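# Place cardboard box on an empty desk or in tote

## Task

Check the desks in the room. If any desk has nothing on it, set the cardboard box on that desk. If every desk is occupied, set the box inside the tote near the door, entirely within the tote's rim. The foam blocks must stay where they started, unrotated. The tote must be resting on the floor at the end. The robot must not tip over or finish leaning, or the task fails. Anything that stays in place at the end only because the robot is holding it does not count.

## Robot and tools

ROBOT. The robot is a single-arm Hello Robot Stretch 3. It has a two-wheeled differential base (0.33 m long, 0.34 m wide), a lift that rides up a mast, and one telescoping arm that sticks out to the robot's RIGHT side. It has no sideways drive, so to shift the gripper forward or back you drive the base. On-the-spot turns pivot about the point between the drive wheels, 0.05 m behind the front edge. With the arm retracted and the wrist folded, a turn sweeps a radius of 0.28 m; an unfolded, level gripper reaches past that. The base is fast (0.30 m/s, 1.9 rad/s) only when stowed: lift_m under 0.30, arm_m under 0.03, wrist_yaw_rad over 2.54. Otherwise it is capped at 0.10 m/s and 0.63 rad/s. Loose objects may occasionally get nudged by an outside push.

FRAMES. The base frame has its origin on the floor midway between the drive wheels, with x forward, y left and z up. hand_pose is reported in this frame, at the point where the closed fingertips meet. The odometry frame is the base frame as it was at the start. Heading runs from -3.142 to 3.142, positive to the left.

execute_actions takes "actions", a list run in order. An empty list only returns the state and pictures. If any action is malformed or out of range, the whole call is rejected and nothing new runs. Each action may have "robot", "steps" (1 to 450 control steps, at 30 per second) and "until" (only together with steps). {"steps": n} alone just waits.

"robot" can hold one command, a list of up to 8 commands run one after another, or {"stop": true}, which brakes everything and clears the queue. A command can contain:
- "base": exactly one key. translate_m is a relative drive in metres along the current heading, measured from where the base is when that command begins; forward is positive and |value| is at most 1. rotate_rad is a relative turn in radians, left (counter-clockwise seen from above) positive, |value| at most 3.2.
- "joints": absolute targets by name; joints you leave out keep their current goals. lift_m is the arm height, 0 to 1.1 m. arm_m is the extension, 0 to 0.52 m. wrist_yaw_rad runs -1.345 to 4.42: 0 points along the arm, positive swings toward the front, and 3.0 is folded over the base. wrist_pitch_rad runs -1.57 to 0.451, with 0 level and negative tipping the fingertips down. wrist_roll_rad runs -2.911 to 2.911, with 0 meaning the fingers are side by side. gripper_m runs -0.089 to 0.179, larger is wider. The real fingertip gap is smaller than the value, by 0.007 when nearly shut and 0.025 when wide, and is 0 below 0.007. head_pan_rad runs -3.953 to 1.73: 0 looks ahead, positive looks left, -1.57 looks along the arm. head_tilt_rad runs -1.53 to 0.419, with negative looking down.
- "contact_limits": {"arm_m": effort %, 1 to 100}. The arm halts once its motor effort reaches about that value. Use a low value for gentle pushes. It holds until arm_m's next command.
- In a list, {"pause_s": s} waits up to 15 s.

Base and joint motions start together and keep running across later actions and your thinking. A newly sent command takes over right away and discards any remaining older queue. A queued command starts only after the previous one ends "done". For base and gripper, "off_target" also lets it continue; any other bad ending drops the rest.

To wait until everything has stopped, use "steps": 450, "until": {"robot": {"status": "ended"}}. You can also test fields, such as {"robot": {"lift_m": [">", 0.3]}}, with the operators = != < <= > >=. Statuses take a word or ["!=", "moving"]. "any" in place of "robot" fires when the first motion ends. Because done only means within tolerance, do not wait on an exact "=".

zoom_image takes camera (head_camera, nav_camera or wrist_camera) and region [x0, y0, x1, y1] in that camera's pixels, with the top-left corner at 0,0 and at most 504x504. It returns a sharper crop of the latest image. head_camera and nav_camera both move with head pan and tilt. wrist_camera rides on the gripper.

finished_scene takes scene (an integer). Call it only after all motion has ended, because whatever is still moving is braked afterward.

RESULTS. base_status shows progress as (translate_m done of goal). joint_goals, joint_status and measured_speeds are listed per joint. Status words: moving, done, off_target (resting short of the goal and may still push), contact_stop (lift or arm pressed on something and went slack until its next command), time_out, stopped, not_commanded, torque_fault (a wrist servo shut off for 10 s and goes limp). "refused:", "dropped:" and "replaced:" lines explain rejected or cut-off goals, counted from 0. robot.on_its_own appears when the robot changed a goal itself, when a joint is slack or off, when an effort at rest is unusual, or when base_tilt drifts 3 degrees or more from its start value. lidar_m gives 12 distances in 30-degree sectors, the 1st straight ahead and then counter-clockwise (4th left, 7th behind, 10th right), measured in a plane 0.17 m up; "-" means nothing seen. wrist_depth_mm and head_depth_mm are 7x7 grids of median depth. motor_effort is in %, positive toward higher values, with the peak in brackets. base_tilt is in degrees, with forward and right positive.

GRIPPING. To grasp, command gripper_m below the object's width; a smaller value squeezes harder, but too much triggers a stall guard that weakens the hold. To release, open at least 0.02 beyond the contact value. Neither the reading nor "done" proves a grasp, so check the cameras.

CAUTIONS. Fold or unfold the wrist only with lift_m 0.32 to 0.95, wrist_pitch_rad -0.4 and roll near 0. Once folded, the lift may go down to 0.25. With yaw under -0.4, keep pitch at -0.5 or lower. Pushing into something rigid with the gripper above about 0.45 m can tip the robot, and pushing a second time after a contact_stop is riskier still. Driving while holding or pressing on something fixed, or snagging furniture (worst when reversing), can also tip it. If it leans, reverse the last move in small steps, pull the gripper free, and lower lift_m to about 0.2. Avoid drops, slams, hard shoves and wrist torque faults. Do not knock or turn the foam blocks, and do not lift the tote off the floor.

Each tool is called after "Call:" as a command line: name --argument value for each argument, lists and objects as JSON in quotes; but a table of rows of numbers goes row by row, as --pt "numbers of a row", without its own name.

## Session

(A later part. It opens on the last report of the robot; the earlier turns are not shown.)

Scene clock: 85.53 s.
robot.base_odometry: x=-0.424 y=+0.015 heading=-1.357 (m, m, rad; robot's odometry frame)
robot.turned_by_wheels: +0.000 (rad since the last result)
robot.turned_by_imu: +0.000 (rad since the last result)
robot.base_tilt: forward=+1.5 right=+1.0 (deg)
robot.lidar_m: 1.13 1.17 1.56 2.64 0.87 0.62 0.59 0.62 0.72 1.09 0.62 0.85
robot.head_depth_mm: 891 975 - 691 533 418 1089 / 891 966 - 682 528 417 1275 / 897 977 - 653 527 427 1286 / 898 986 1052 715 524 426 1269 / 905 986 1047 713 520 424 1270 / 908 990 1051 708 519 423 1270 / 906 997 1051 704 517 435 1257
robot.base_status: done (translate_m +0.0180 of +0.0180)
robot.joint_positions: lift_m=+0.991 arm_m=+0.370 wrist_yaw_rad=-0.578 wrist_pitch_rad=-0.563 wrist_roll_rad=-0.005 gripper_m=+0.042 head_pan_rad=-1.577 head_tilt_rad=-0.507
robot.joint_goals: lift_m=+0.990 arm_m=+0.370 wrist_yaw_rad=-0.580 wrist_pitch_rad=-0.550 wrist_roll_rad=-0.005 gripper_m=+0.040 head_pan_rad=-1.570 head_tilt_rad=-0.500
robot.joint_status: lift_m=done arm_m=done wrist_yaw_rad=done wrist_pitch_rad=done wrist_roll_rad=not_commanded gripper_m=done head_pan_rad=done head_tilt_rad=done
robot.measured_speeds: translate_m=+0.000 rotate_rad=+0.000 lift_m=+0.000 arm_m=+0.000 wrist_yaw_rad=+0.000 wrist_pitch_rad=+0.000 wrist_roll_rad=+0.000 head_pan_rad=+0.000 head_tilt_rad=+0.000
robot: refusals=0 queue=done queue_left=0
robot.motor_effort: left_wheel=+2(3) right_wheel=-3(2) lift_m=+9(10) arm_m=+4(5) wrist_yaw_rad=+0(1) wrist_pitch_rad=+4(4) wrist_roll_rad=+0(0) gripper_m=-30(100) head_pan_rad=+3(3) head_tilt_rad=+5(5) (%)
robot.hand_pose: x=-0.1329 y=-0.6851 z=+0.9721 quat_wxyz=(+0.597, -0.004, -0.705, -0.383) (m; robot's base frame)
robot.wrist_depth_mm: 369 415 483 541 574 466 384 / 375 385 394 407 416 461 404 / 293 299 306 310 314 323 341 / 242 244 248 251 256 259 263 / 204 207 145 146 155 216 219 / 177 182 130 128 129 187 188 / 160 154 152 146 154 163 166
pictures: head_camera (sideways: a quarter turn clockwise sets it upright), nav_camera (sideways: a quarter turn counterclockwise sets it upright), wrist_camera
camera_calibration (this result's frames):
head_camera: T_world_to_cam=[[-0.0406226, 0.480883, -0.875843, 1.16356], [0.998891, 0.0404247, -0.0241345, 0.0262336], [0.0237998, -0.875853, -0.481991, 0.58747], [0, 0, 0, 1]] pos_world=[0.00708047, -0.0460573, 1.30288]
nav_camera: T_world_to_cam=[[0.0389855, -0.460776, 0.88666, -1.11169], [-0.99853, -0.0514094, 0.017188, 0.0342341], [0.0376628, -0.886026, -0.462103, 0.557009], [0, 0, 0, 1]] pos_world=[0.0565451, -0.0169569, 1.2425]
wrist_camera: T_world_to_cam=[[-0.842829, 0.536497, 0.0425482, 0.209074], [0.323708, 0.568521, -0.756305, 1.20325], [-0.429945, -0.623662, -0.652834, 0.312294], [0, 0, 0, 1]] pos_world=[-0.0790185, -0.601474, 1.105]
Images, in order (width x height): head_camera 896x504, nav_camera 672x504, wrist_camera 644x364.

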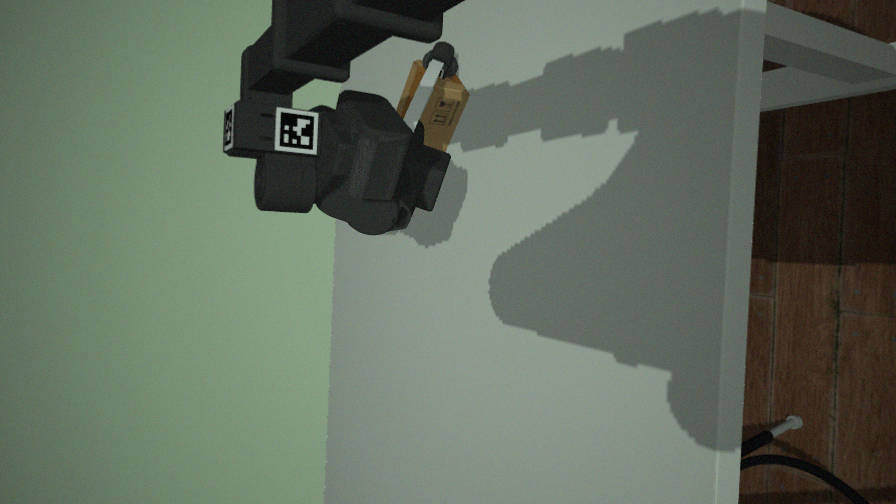

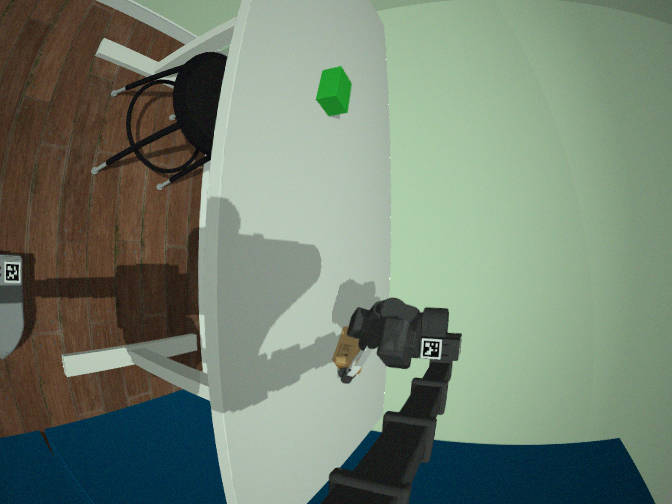

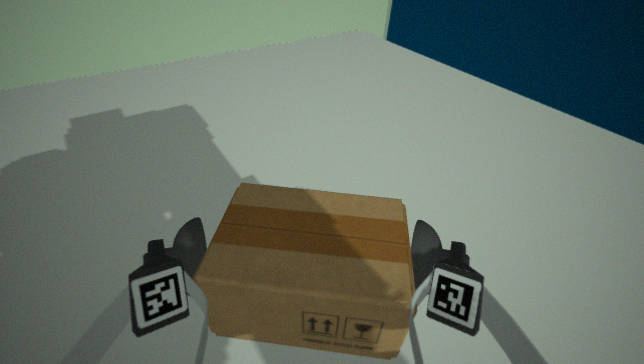

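Call:
execute_actions --actions '[{"robot":[{"joints":{"lift_m":1.06}},{"joints":{"arm_m":0.0,"wrist_yaw_rad":0,"head_pan_rad":0.6,"head_tilt_rad":-0.5}},{"base":{"rotate_rad":1.62}},{"base":{"translate_m":0.3},"joints":{"lift_m":0.8,"wrist_pitch_rad":-0.4}},{"base":{"translate_m":0.2},"joints":{"wrist_yaw_rad":2.65,"lift_m":0.5}},{"base":{"translate_m":0.15},"joints":{"lift_m":0.29}}],"steps":450,"until":{"robot":{"status":"ended"}}},{"steps":450,"until":{"robot":{"status":"ended"}}}]'

Scene clock: 116.17 s.
robot.base_odometry: x=+0.203 y=+0.184 heading=+0.263 (m, m, rad; robot's odometry frame)
robot.turned_by_wheels: +1.620 (rad since the last result)
robot.turned_by_imu: +1.656 (rad since the last result)
robot.base_tilt: forward=+1.6 right=+1.0 (deg)
robot.lidar_m: 1.99 0.80 0.59 0.58 0.60 0.84 1.39 1.21 1.19 1.15 1.20 1.68
robot.head_depth_mm: 1784 1893 2053 2229 2002 1566 1293 / 1798 2007 2217 2399 1979 1561 1284 / 842 941 1063 1228 1461 1529 1286 / 742 815 904 1026 1172 1369 1275 / 661 718 791 871 987 1121 1217 / 598 643 697 767 846 951 1076 / 543 584 627 681 744 823 914
robot.base_status: done (translate_m +0.1500 of +0.1500)
robot.joint_positions: lift_m=+0.291 arm_m=+0.001 wrist_yaw_rad=+2.647 wrist_pitch_rad=-0.429 wrist_roll_rad=-0.005 gripper_m=+0.058 head_pan_rad=+0.593 head_tilt_rad=-0.507
robot.joint_goals: lift_m=+0.290 arm_m=+0.000 wrist_yaw_rad=+2.650 wrist_pitch_rad=-0.400 wrist_roll_rad=-0.005 gripper_m=+0.057 head_pan_rad=+0.600 head_tilt_rad=-0.500
robot.joint_status: lift_m=done arm_m=done wrist_yaw_rad=done wrist_pitch_rad=done wrist_roll_rad=not_commanded gripper_m=done head_pan_rad=done head_tilt_rad=done
robot.measured_speeds: translate_m=+0.000 rotate_rad=+0.000 lift_m=+0.000 arm_m=+0.000 wrist_yaw_rad=+0.000 wrist_pitch_rad=+0.000 wrist_roll_rad=+0.000 head_pan_rad=+0.000 head_tilt_rad=+0.000
robot: refusals=0 queue=done queue_left=0
robot.on_its_own: gripper_m is held at +0.057, not at your +0.040, by its stall guard, which is not easing now
robot.motor_effort: left_wheel=-3(7) right_wheel=+2(5) lift_m=+10(30) arm_m=-4(5) wrist_yaw_rad=+3(7) wrist_pitch_rad=+9(9) wrist_roll_rad=+0(0) gripper_m=-23(29) head_pan_rad=+3(33) head_tilt_rad=+5(5) (%)
robot.hand_pose: x=+0.0847 y=+0.0500 z=+0.3009 quat_wxyz=(+0.315, +0.705, -0.022, +0.635) (m; robot's base frame)
robot.wrist_depth_mm: 466 511 591 639 745 893 - / 496 543 628 695 823 - - / 532 588 682 783 929 - - / 566 628 716 820 825 829 854 / 601 626 147 147 157 664 673 / 529 538 130 128 129 547 547 / - - 149 143 149 465 473
pictures: head_camera (sideways: a quarter turn clockwise sets it upright), nav_camera (sideways: a quarter turn counterclockwise sets it upright), wrist_camera
camera_calibration (this result's frames):
head_camera: T_world_to_cam=[[-0.37411, -0.304632, -0.875923, 1.16569], [-0.596646, 0.802141, -0.0241422, 0.0359765], [0.709968, 0.513584, -0.481847, 0.583096], [0, 0, 0, 1]] pos_world=[0.0435834, 0.0267809, 1.30289]
nav_camera: T_world_to_cam=[[0.358427, 0.291941, 0.886736, -1.11374], [0.605515, -0.795648, 0.0171975, 0.024437], [0.71055, 0.530768, -0.461956, 0.552714], [0, 0, 0, 1]] pos_world=[-0.0083335, 0.0512274, 1.2425]
wrist_camera: T_world_to_cam=[[0.881939, -0.469329, 0.0437499, -0.0694644], [-0.223927, -0.49884, -0.837267, 0.331375], [0.414778, 0.728621, -0.545042, 0.25454], [0, 0, 0, 1]] pos_world=[0.0298897, -0.0527616, 0.419223]
Images, in order (width x height): head_camera 896x504, nav_camera 672x504, wrist_camera 644x364.

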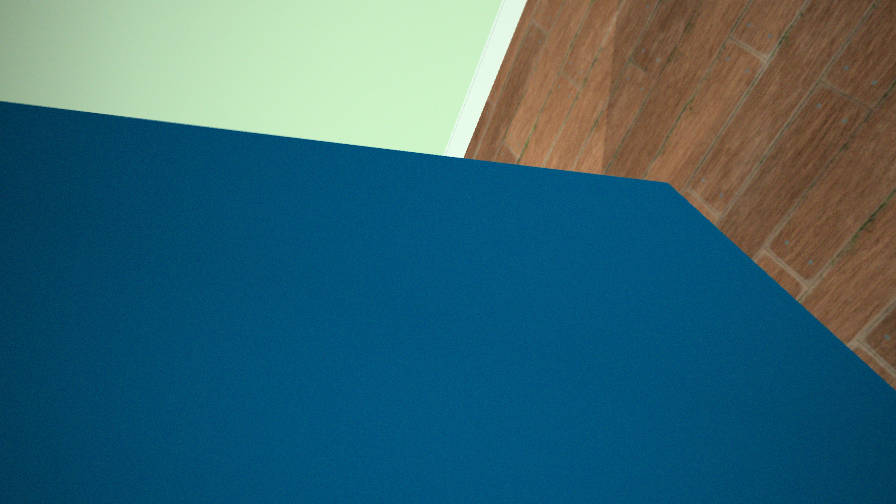

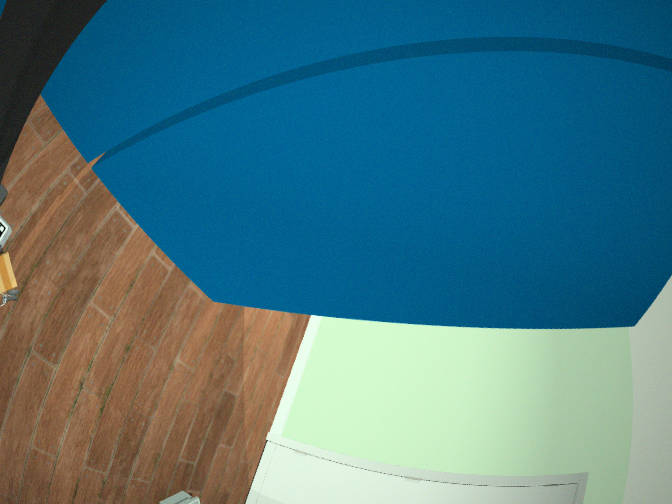

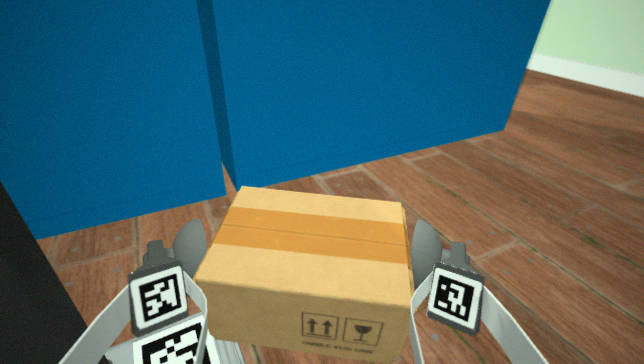

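Call:
execute_actions --actions '[{"robot":[{"base":{"translate_m":1.0},"joints":{"head_pan_rad":0.3,"head_tilt_rad":-0.4}},{"base":{"translate_m":0.53}},{"base":{"rotate_rad":1.48}},{"base":{"translate_m":0.5}}],"steps":450,"until":{"robot":{"status":"ended"}}}]'

Scene clock: 136.20 s.
robot.base_odometry: x=+1.595 y=+1.075 heading=+1.743 (m, m, rad; robot's odometry frame)
robot.turned_by_wheels: +1.480 (rad since the last result)
robot.turned_by_imu: +1.513 (rad since the last result)
robot.base_tilt: forward=+1.6 right=+1.1 (deg)
robot.lidar_m: 1.49 2.68 0.53 0.50 2.56 1.79 1.70 0.64 0.48 0.46 0.47 0.62
robot.head_depth_mm: 2534 2687 2918 3014 2286 1733 1378 / 2607 2749 2986 3171 2241 1726 1374 / 2708 2875 3119 3270 2255 1696 1375 / 2810 2959 3172 3076 2242 1691 1364 / 2886 3079 3371 3276 2213 1686 1355 / 2954 3211 3471 3260 2187 1679 1358 / 3129 3305 3600 3217 2180 1674 1346
robot.base_status: done (translate_m +0.5000 of +0.5000)
robot.joint_positions: lift_m=+0.291 arm_m=+0.001 wrist_yaw_rad=+2.647 wrist_pitch_rad=-0.428 wrist_roll_rad=-0.005 gripper_m=+0.058 head_pan_rad=+0.307 head_tilt_rad=-0.408
robot.joint_goals: lift_m=+0.290 arm_m=+0.000 wrist_yaw_rad=+2.650 wrist_pitch_rad=-0.400 wrist_roll_rad=-0.005 gripper_m=+0.057 head_pan_rad=+0.300 head_tilt_rad=-0.400
robot.joint_status: lift_m=done arm_m=done wrist_yaw_rad=done wrist_pitch_rad=done wrist_roll_rad=not_commanded gripper_m=done head_pan_rad=done head_tilt_rad=done
robot.measured_speeds: translate_m=+0.000 rotate_rad=+0.000 lift_m=+0.000 arm_m=+0.000 wrist_yaw_rad=+0.000 wrist_pitch_rad=+0.000 wrist_roll_rad=+0.000 head_pan_rad=+0.000 head_tilt_rad=+0.000
robot: refusals=0 queue=done queue_left=0
robot.on_its_own: gripper_m is held at +0.057, not at your +0.040, by its stall guard, which is not easing now
robot.motor_effort: left_wheel=-2(8) right_wheel=+2(8) lift_m=+10(10) arm_m=-4(4) wrist_yaw_rad=+2(3) wrist_pitch_rad=+9(9) wrist_roll_rad=+1(0) gripper_m=-22(24) head_pan_rad=-2(22) head_tilt_rad=+5(18) (%)
robot.hand_pose: x=+0.0846 y=+0.0501 z=+0.3009 quat_wxyz=(+0.315, +0.705, -0.022, +0.635) (m; robot's base frame)
robot.wrist_depth_mm: - 465 515 607 - - - / - 508 555 661 - - - / - 565 601 723 - - - / 768 698 638 772 812 831 848 / 626 617 147 148 157 669 660 / 539 539 130 128 129 553 554 / - - 149 143 149 458 469
pictures: head_camera (sideways: a quarter turn clockwise sets it upright), nav_camera (sideways: a quarter turn counterclockwise sets it upright), wrist_camera
camera_calibration (this result's frames):
head_camera: T_world_to_cam=[[-0.359586, -0.159687, -0.919347, 1.22225], [-0.343595, 0.938681, -0.0286545, 0.0403108], [0.867549, 0.305579, -0.392404, 0.465746], [0, 0, 0, 1]] pos_world=[0.049298, 0.015017, 1.30759]
nav_camera: T_world_to_cam=[[0.340029, 0.151642, 0.928108, -1.16761], [0.354541, -0.934761, 0.022836, 0.0186247], [0.871023, 0.321288, -0.371609, 0.434167], [0, 0, 0, 1]] pos_world=[0.0122482, 0.054975, 1.24458]
wrist_camera: T_world_to_cam=[[0.882188, -0.46886, 0.0437537, -0.0693993], [-0.223657, -0.498957, -0.837269, 0.331357], [0.414394, 0.728843, -0.545037, 0.254573], [0, 0, 0, 1]] pos_world=[0.02984, -0.0527497, 0.419223]
Images, in order (width x height): head_camera 896x504, nav_camera 672x504, wrist_camera 644x364.

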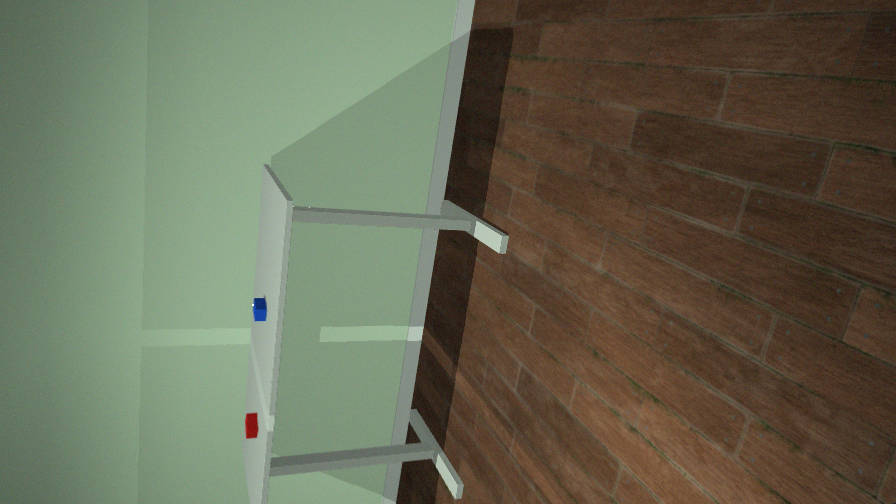

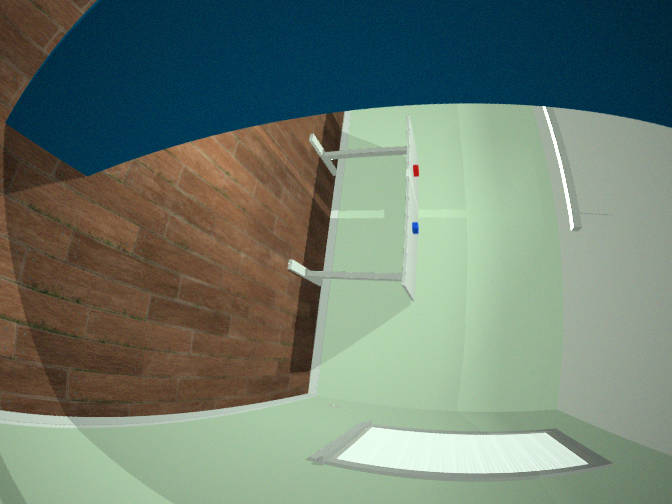

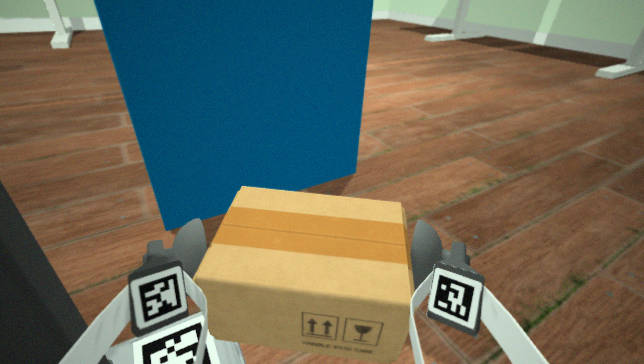

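Call:
execute_actions --actions '[{"robot":[{"base":{"translate_m":0.8},"joints":{"head_pan_rad":1.2,"head_tilt_rad":-0.3}}],"steps":450,"until":{"robot":{"status":"ended"}}}]'

Scene clock: 143.97 s.
robot.base_odometry: x=+1.458 y=+1.863 heading=+1.743 (m, m, rad; robot's odometry frame)
robot.turned_by_wheels: +0.000 (rad since the last result)
robot.turned_by_imu: +0.003 (rad since the last result)
robot.base_tilt: forward=+1.5 right=+1.0 (deg)
robot.lidar_m: 1.37 1.92 2.63 1.53 0.66 0.73 1.92 0.62 0.44 0.42 0.43 0.57
robot.head_depth_mm: 3073 3227 3208 3308 2721 1916 1496 / 3399 3655 3828 3876 2644 1893 1482 / 3277 3506 3717 3933 2653 1890 1476 / 3142 3408 3515 3723 2630 1876 1479 / 3074 3187 3394 3657 2591 1874 1466 / 2914 3080 3282 3532 2553 1857 1452 / 2809 3012 3143 3343 2553 1839 1460
robot.base_status: done (translate_m +0.8000 of +0.8000)
robot.joint_positions: lift_m=+0.291 arm_m=+0.001 wrist_yaw_rad=+2.647 wrist_pitch_rad=-0.428 wrist_roll_rad=-0.005 gripper_m=+0.058 head_pan_rad=+1.193 head_tilt_rad=-0.310
robot.joint_goals: lift_m=+0.290 arm_m=+0.000 wrist_yaw_rad=+2.650 wrist_pitch_rad=-0.400 wrist_roll_rad=-0.005 gripper_m=+0.057 head_pan_rad=+1.200 head_tilt_rad=-0.300
robot.joint_status: lift_m=done arm_m=done wrist_yaw_rad=done wrist_pitch_rad=done wrist_roll_rad=not_commanded gripper_m=done head_pan_rad=done head_tilt_rad=done
robot.measured_speeds: translate_m=+0.000 rotate_rad=+0.000 lift_m=+0.000 arm_m=+0.000 wrist_yaw_rad=+0.000 wrist_pitch_rad=+0.000 wrist_roll_rad=+0.000 head_pan_rad=+0.000 head_tilt_rad=+0.000
robot: refusals=0 queue=done queue_left=0
robot.on_its_own: gripper_m is held at +0.057, not at your +0.040, by its stall guard, which is not easing now
robot.motor_effort: left_wheel=-3(8) right_wheel=+2(6) lift_m=+10(10) arm_m=-4(4) wrist_yaw_rad=+3(3) wrist_pitch_rad=+9(9) wrist_roll_rad=+0(0) gripper_m=-23(23) head_pan_rad=+2(33) head_tilt_rad=+7(21) (%)
robot.hand_pose: x=+0.0846 y=+0.0501 z=+0.3009 quat_wxyz=(+0.315, +0.705, -0.022, +0.635) (m; robot's base frame)
robot.wrist_depth_mm: - - - - - - - / - - - - - - - / 999 - - - - - - / 768 770 789 816 823 844 859 / 616 628 147 148 157 669 676 / 536 538 130 128 129 546 551 / - - 149 143 149 462 472
pictures: head_camera (sideways: a quarter turn clockwise sets it upright), nav_camera (sideways: a quarter turn counterclockwise sets it upright), wrist_camera
camera_calibration (this result's frames):
head_camera: T_world_to_cam=[[-0.0699209, -0.29438, -0.953127, 1.26459], [-0.943311, 0.330284, -0.0328095, 0.0493823], [0.324461, 0.896802, -0.300785, 0.349826], [0, 0, 0, 1]] pos_world=[0.0214989, 0.0422331, 1.31215]
nav_camera: T_world_to_cam=[[0.0635067, 0.273441, 0.95979, -1.20729], [0.947387, -0.318849, 0.0281531, 0.00808286], [0.313726, 0.907505, -0.279304, 0.317436], [0, 0, 0, 1]] pos_world=[-0.0305749, 0.0446244, 1.24718]
wrist_camera: T_world_to_cam=[[0.8822, -0.468838, 0.0437537, -0.0693958], [-0.223644, -0.498962, -0.837269, 0.331356], [0.414375, 0.728854, -0.545037, 0.254574], [0, 0, 0, 1]] pos_world=[0.0298376, -0.0527484, 0.419223]
Images, in order (width x height): head_camera 896x504, nav_camera 672x504, wrist_camera 644x364.

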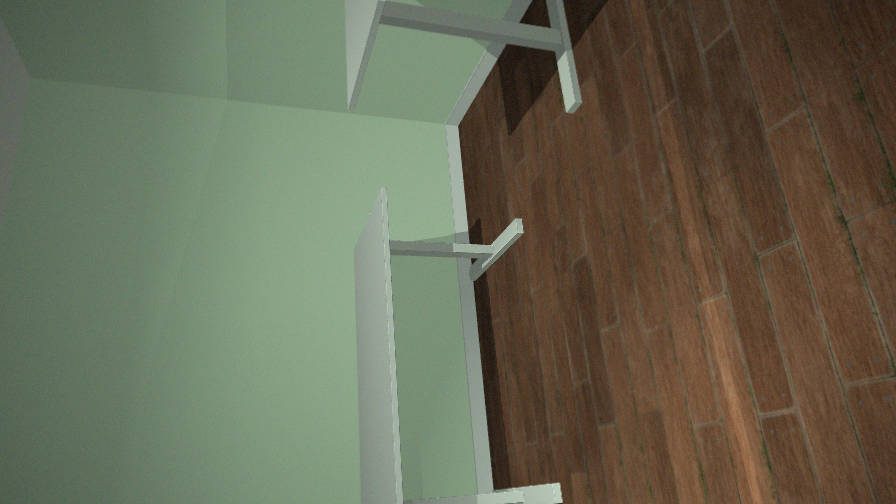

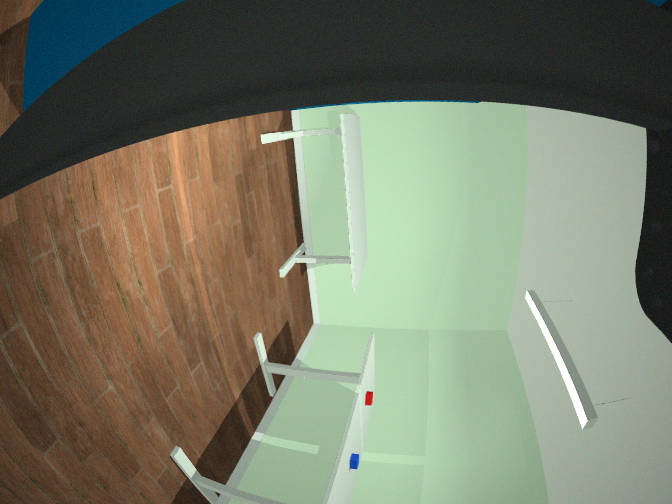

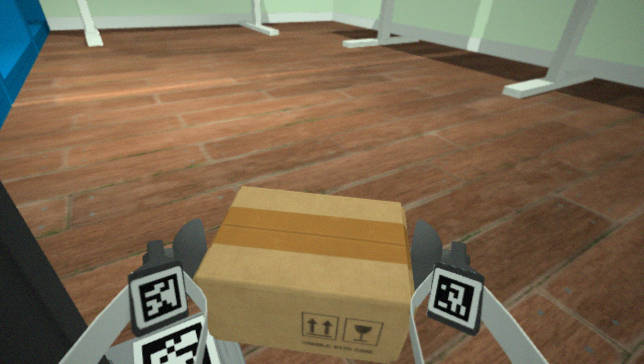

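Call:
execute_actions --actions '[{"robot":[{"base":{"rotate_rad":1.33},"joints":{"head_pan_rad":0.2,"head_tilt_rad":-0.6}},{"base":{"translate_m":1.0}},{"base":{"translate_m":1.0}}],"steps":450,"until":{"robot":{"status":"ended"}}}]'

Scene clock: 163.10 s.
robot.base_odometry: x=-0.537 y=+2.000 heading=+3.073 (m, m, rad; robot's odometry frame)
robot.turned_by_wheels: +1.330 (rad since the last result)
robot.turned_by_imu: +1.360 (rad since the last result)
robot.base_tilt: forward=+1.5 right=+1.1 (deg)
robot.lidar_m: 1.18 1.41 1.11 0.98 0.97 1.01 2.34 2.34 1.71 1.69 1.21 1.15
robot.head_depth_mm: 1175 1308 1415 1041 887 1461 1232 / 1170 1304 1407 1038 884 1454 1227 / 1180 1303 1399 1034 881 1458 1222 / 1171 1306 1377 1029 874 1439 1219 / 1179 1312 1392 1020 873 1436 1217 / 1177 1308 1395 1017 869 1449 1213 / 1175 1300 1389 1013 866 1433 1215
robot.base_status: done (translate_m +1.0000 of +1.0000)
robot.joint_positions: lift_m=+0.291 arm_m=+0.001 wrist_yaw_rad=+2.647 wrist_pitch_rad=-0.428 wrist_roll_rad=-0.005 gripper_m=+0.058 head_pan_rad=+0.207 head_tilt_rad=-0.594
robot.joint_goals: lift_m=+0.290 arm_m=+0.000 wrist_yaw_rad=+2.650 wrist_pitch_rad=-0.400 wrist_roll_rad=-0.005 gripper_m=+0.057 head_pan_rad=+0.200 head_tilt_rad=-0.600
robot.joint_status: lift_m=done arm_m=done wrist_yaw_rad=done wrist_pitch_rad=done wrist_roll_rad=not_commanded gripper_m=done head_pan_rad=done head_tilt_rad=done
robot.measured_speeds: translate_m=+0.000 rotate_rad=+0.000 lift_m=+0.000 arm_m=+0.000 wrist_yaw_rad=+0.000 wrist_pitch_rad=+0.000 wrist_roll_rad=+0.000 head_pan_rad=+0.000 head_tilt_rad=+0.000
robot: refusals=0 queue=done queue_left=0
robot.on_its_own: gripper_m is held at +0.057, not at your +0.040, by its stall guard, which is not easing now
robot.motor_effort: left_wheel=-3(9) right_wheel=+1(7) lift_m=+10(10) arm_m=-4(4) wrist_yaw_rad=+3(2) wrist_pitch_rad=+9(9) wrist_roll_rad=+0(0) gripper_m=-22(22) head_pan_rad=-3(35) head_tilt_rad=-4(34) (%)
robot.hand_pose: x=+0.0846 y=+0.0501 z=+0.3009 quat_wxyz=(+0.315, +0.705, -0.022, +0.635) (m; robot's base frame)
robot.wrist_depth_mm: - - - - - - - / - - - - - - - / 848 914 - - - - - / 755 764 789 794 829 835 852 / 610 626 147 147 157 664 663 / 530 538 130 128 129 545 552 / - - 149 143 149 462 472
pictures: head_camera (sideways: a quarter turn clockwise sets it upright), nav_camera (sideways: a quarter turn counterclockwise sets it upright), wrist_camera
camera_calibration (this result's frames):
head_camera: T_world_to_cam=[[-0.533683, -0.156619, -0.831055, 1.10816], [-0.252708, 0.967335, -0.0200191, 0.0285082], [0.807044, 0.199331, -0.55583, 0.678763], [0, 0, 0, 1]] pos_world=[0.050818, 0.0106835, 1.29879]
nav_camera: T_world_to_cam=[[0.515366, 0.150973, 0.843567, -1.0584], [0.262741, -0.96479, 0.01215, 0.0331009], [0.815699, 0.215378, -0.536887, 0.649567], [0, 0, 0, 1]] pos_world=[0.00691467, 0.0518226, 1.24117]
wrist_camera: T_world_to_cam=[[0.88222, -0.468799, 0.0437573, -0.0693961], [-0.22361, -0.498957, -0.837281, 0.331358], [0.41435, 0.728882, -0.545019, 0.254578], [0, 0, 0, 1]] pos_world=[0.0298335, -0.0527565, 0.419226]
Images, in order (width x height): head_camera 896x504, nav_camera 672x504, wrist_camera 644x364.

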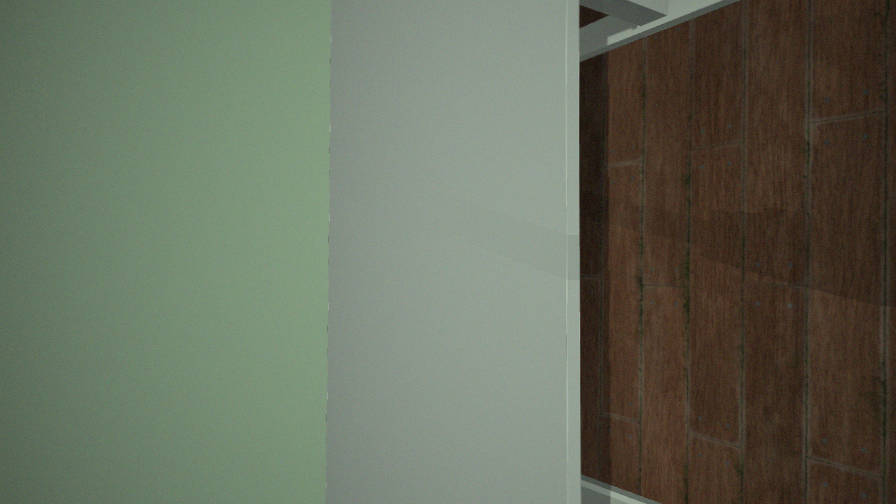

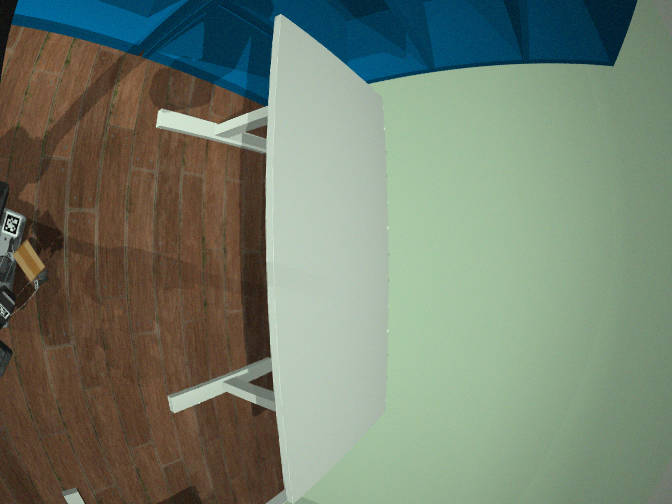

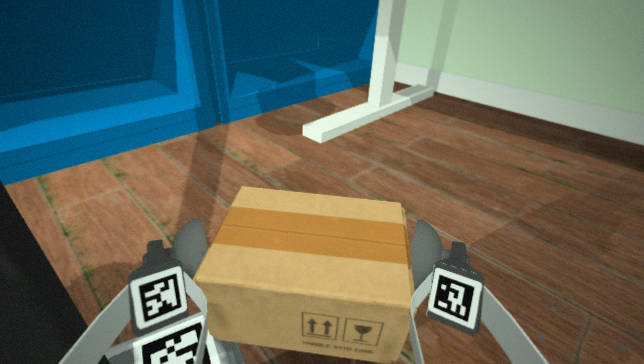

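Call:
execute_actions --actions '[{"robot":[{"base":{"translate_m":0.15}},{"base":{"rotate_rad":1.775},"joints":{"head_pan_rad":-1.57,"head_tilt_rad":-0.7}},{"joints":{"lift_m":0.84}},{"joints":{"wrist_yaw_rad":0}},{"joints":{"arm_m":0.4,"wrist_pitch_rad":-0.55}}],"steps":450,"until":{"robot":{"status":"ended"}}},{"steps":450,"until":{"robot":{"status":"ended"}}}]'

Scene clock: 188.37 s.
robot.base_odometry: x=-0.687 y=+2.010 heading=-1.435 (m, m, rad; robot's odometry frame)
robot.turned_by_wheels: +1.775 (rad since the last result)
robot.turned_by_imu: +1.807 (rad since the last result)
robot.base_tilt: forward=+1.5 right=+1.1 (deg)
robot.lidar_m: 0.96 1.07 1.75 2.48 2.52 1.75 1.17 1.68 1.01 1.27 1.02 0.98
robot.head_depth_mm: 1063 1203 1277 - - 1328 1169 / 1064 1203 - 872 765 1363 1174 / 1063 1209 1295 864 763 1362 1170 / 1063 1205 1197 897 762 1361 1173 / 1067 1201 1188 893 759 1352 1166 / 1067 1199 1186 888 755 1354 1167 / 1066 1203 1170 885 754 1354 1164
robot.base_status: done (rotate_rad +1.7749 of +1.7750)
robot.joint_positions: lift_m=+0.839 arm_m=+0.400 wrist_yaw_rad=+0.002 wrist_pitch_rad=-0.571 wrist_roll_rad=-0.005 gripper_m=+0.058 head_pan_rad=-1.563 head_tilt_rad=-0.692
robot.joint_goals: lift_m=+0.840 arm_m=+0.400 wrist_yaw_rad=+0.000 wrist_pitch_rad=-0.550 wrist_roll_rad=-0.005 gripper_m=+0.057 head_pan_rad=-1.570 head_tilt_rad=-0.700
robot.joint_status: lift_m=done arm_m=done wrist_yaw_rad=done wrist_pitch_rad=done wrist_roll_rad=not_commanded gripper_m=done head_pan_rad=done head_tilt_rad=done
robot.measured_speeds: translate_m=+0.000 rotate_rad=+0.000 lift_m=+0.000 arm_m=+0.000 wrist_yaw_rad=+0.000 wrist_pitch_rad=+0.000 wrist_roll_rad=+0.000 head_pan_rad=+0.000 head_tilt_rad=+0.000
robot: refusals=0 queue=done queue_left=0
robot.on_its_own: gripper_m is held at +0.057, not at your +0.040, by its stall guard, which is not easing now
robot.motor_effort: left_wheel=-3(10) right_wheel=+1(7) lift_m=+30(34) arm_m=+4(3) wrist_yaw_rad=-1(5) wrist_pitch_rad=+7(8) wrist_roll_rad=+0(0) gripper_m=-22(22) head_pan_rad=-3(35) head_tilt_rad=-5(21) (%)
robot.hand_pose: x=-0.0211 y=-0.7471 z=+0.8192 quat_wxyz=(+0.681, +0.201, -0.676, -0.198) (m; robot's base frame)
robot.wrist_depth_mm: 565 577 591 605 601 624 630 / 550 564 575 587 602 618 632 / 429 437 444 453 463 475 482 / 353 358 362 370 374 381 388 / 300 305 147 148 157 318 323 / 261 268 130 128 129 275 279 / 233 226 189 143 149 239 243
pictures: head_camera (sideways: a quarter turn clockwise sets it upright), nav_camera (sideways: a quarter turn counterclockwise sets it upright), wrist_camera
camera_calibration (this result's frames):
head_camera: T_world_to_cam=[[-0.0484446, 0.632798, -0.7728, 1.02925], [0.998208, 0.057886, -0.0151755, 0.0145694], [0.0351313, -0.77215, -0.634468, 0.785774], [0, 0, 0, 1]] pos_world=[0.00771322, -0.0454176, 1.29418]
nav_camera: T_world_to_cam=[[0.0465471, -0.615042, 0.787119, -0.981947], [-0.997706, -0.0674039, 0.00633204, 0.0483652], [0.0491604, -0.785608, -0.616768, 0.758166], [0, 0, 0, 1]] pos_world=[0.0566892, -0.00505678, 1.24022]
wrist_camera: T_world_to_cam=[[-0.998996, -0.0142346, 0.0424773, -0.0715855], [-0.0413229, 0.658995, -0.751011, 1.14224], [-0.017302, -0.752013, -0.658922, 0.13976], [0, 0, 0, 1]] pos_world=[-0.0218949, -0.648648, 0.952965]
Images, in order (width x height): head_camera 896x504, nav_camera 672x504, wrist_camera 644x364.

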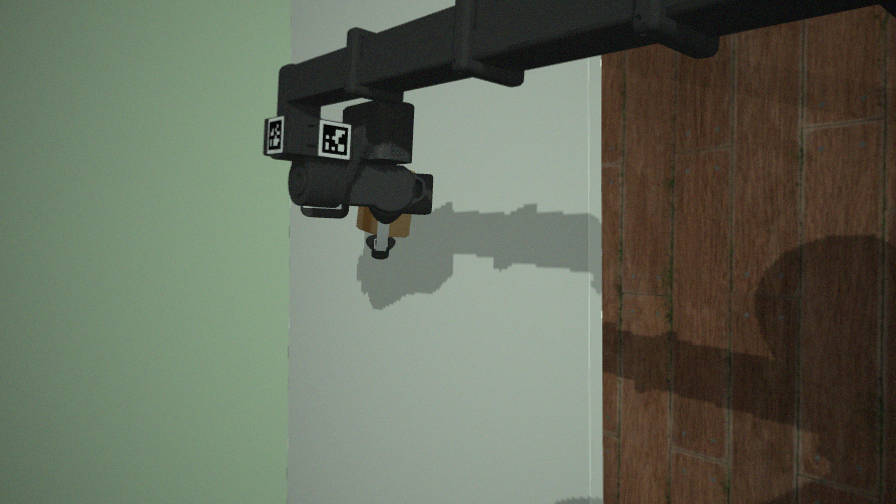

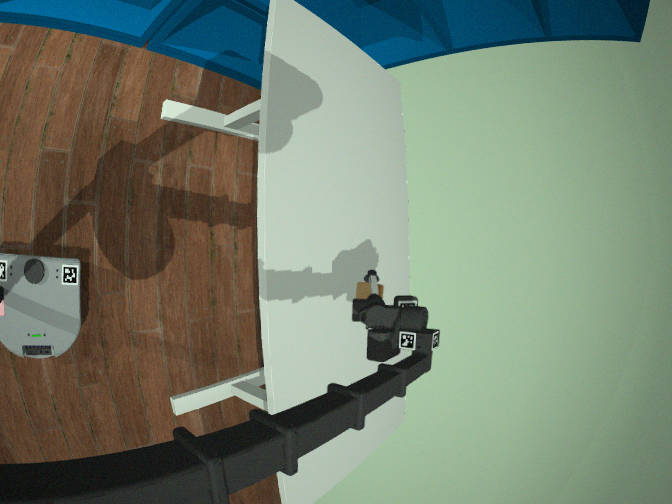

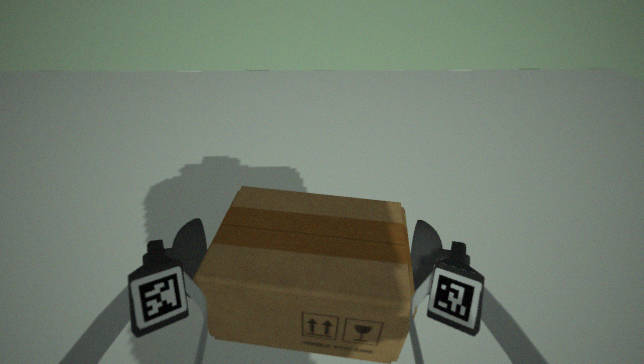

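Call:
execute_actions --actions '[{"robot":[{"joints":{"lift_m":0.765}},{"joints":{"gripper_m":0.15}},{"joints":{"lift_m":0.85}}],"steps":450,"until":{"robot":{"status":"ended"}}}]'

Scene clock: 197.27 s.
robot.base_odometry: x=-0.687 y=+2.010 heading=-1.435 (m, m, rad; robot's odometry frame)
robot.turned_by_wheels: +0.000 (rad since the last result)
robot.turned_by_imu: +0.000 (rad since the last result)
robot.base_tilt: forward=+1.5 right=+1.1 (deg)
robot.lidar_m: 0.96 1.08 1.75 2.49 2.52 1.74 1.17 1.68 1.00 1.27 1.02 0.99
robot.head_depth_mm: 1065 1197 1262 - 764 1338 1173 / 1063 1202 - 899 762 1359 1166 / 1068 1198 - 864 763 1363 1165 / 1065 1204 1193 879 760 1365 1167 / 1066 1207 1187 893 758 1352 1159 / 1070 1203 1182 888 757 1353 1166 / 1070 1208 1177 889 754 1347 1167
robot.base_status: done (rotate_rad +1.7749 of +1.7750)
robot.joint_positions: lift_m=+0.849 arm_m=+0.400 wrist_yaw_rad=+0.002 wrist_pitch_rad=-0.569 wrist_roll_rad=-0.005 gripper_m=+0.150 head_pan_rad=-1.563 head_tilt_rad=-0.692
robot.joint_goals: lift_m=+0.850 arm_m=+0.400 wrist_yaw_rad=+0.000 wrist_pitch_rad=-0.550 wrist_roll_rad=-0.005 gripper_m=+0.150 head_pan_rad=-1.570 head_tilt_rad=-0.700
robot.joint_status: lift_m=done arm_m=done wrist_yaw_rad=done wrist_pitch_rad=done wrist_roll_rad=not_commanded gripper_m=done head_pan_rad=done head_tilt_rad=done
robot.measured_speeds: translate_m=+0.000 rotate_rad=+0.000 lift_m=+0.000 arm_m=+0.000 wrist_yaw_rad=+0.000 wrist_pitch_rad=+0.000 wrist_roll_rad=+0.000 head_pan_rad=+0.000 head_tilt_rad=+0.000
robot: refusals=0 queue=done queue_left=0
robot.motor_effort: left_wheel=-2(3) right_wheel=+1(2) lift_m=+29(32) arm_m=+4(4) wrist_yaw_rad=-1(1) wrist_pitch_rad=+6(7) wrist_roll_rad=+0(0) gripper_m=+0(89) head_pan_rad=-4(3) head_tilt_rad=-5(5) (%)
robot.hand_pose: x=-0.0211 y=-0.7475 z=+0.8298 quat_wxyz=(+0.681, +0.200, -0.676, -0.197) (m; robot's base frame)
robot.wrist_depth_mm: 564 576 585 593 602 612 632 / 571 596 602 617 634 656 668 / 448 456 465 477 488 493 501 / 368 377 381 388 393 396 407 / 312 326 321 325 329 339 337 / 278 276 277 280 284 - 289 / 236 239 233 197 249 247 256
pictures: head_camera (sideways: a quarter turn clockwise sets it upright), nav_camera (sideways: a quarter turn counterclockwise sets it upright), wrist_camera
camera_calibration (this result's frames):
head_camera: T_world_to_cam=[[-0.0484446, 0.632798, -0.7728, 1.02925], [0.998208, 0.057886, -0.0151755, 0.0145694], [0.0351313, -0.77215, -0.634468, 0.785774], [0, 0, 0, 1]] pos_world=[0.00771322, -0.0454176, 1.29418]
nav_camera: T_world_to_cam=[[0.0465471, -0.615042, 0.787119, -0.981947], [-0.997706, -0.0674039, 0.00633204, 0.0483652], [0.0491604, -0.785608, -0.616768, 0.758166], [0, 0, 0, 1]] pos_world=[0.0566892, -0.00505678, 1.24022]
wrist_camera: T_world_to_cam=[[-0.998996, -0.0141208, 0.0425086, -0.0719806], [-0.041317, 0.657025, -0.752736, 1.1504], [-0.0173, -0.753737, -0.656949, 0.143478], [0, 0, 0, 1]] pos_world=[-0.021895, -0.648716, 0.963268]
Images, in order (width x height): head_camera 896x504, nav_camera 672x504, wrist_camera 644x364.

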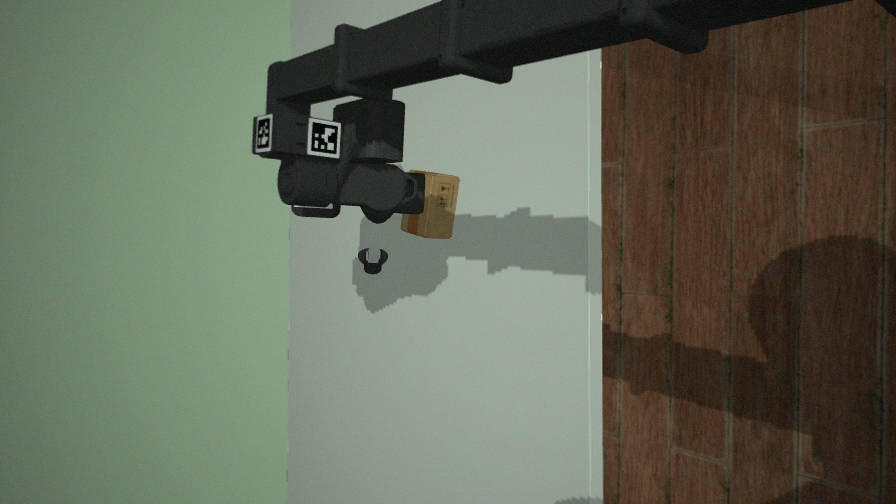

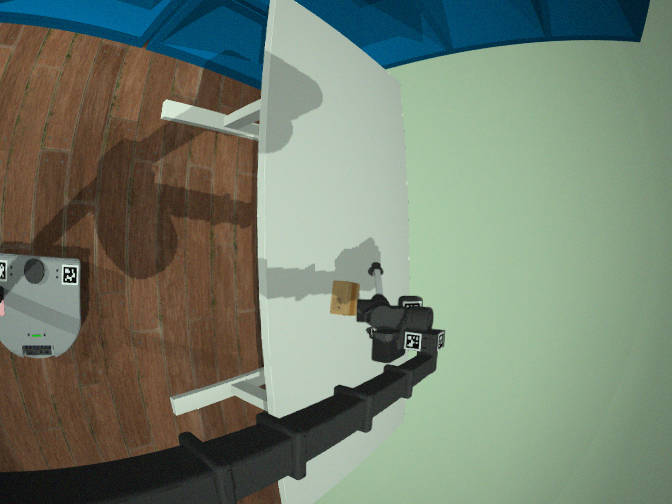

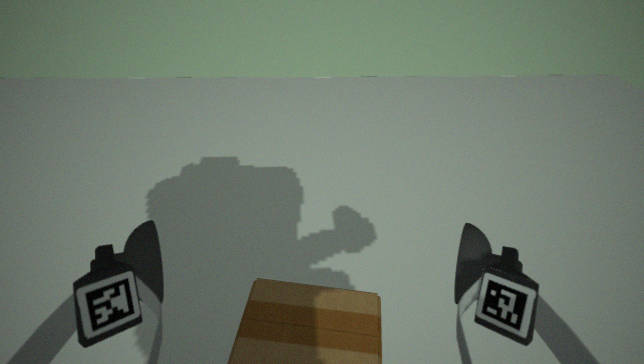

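Call:
finished_scene --scene 1

The scene is finished: the task was done.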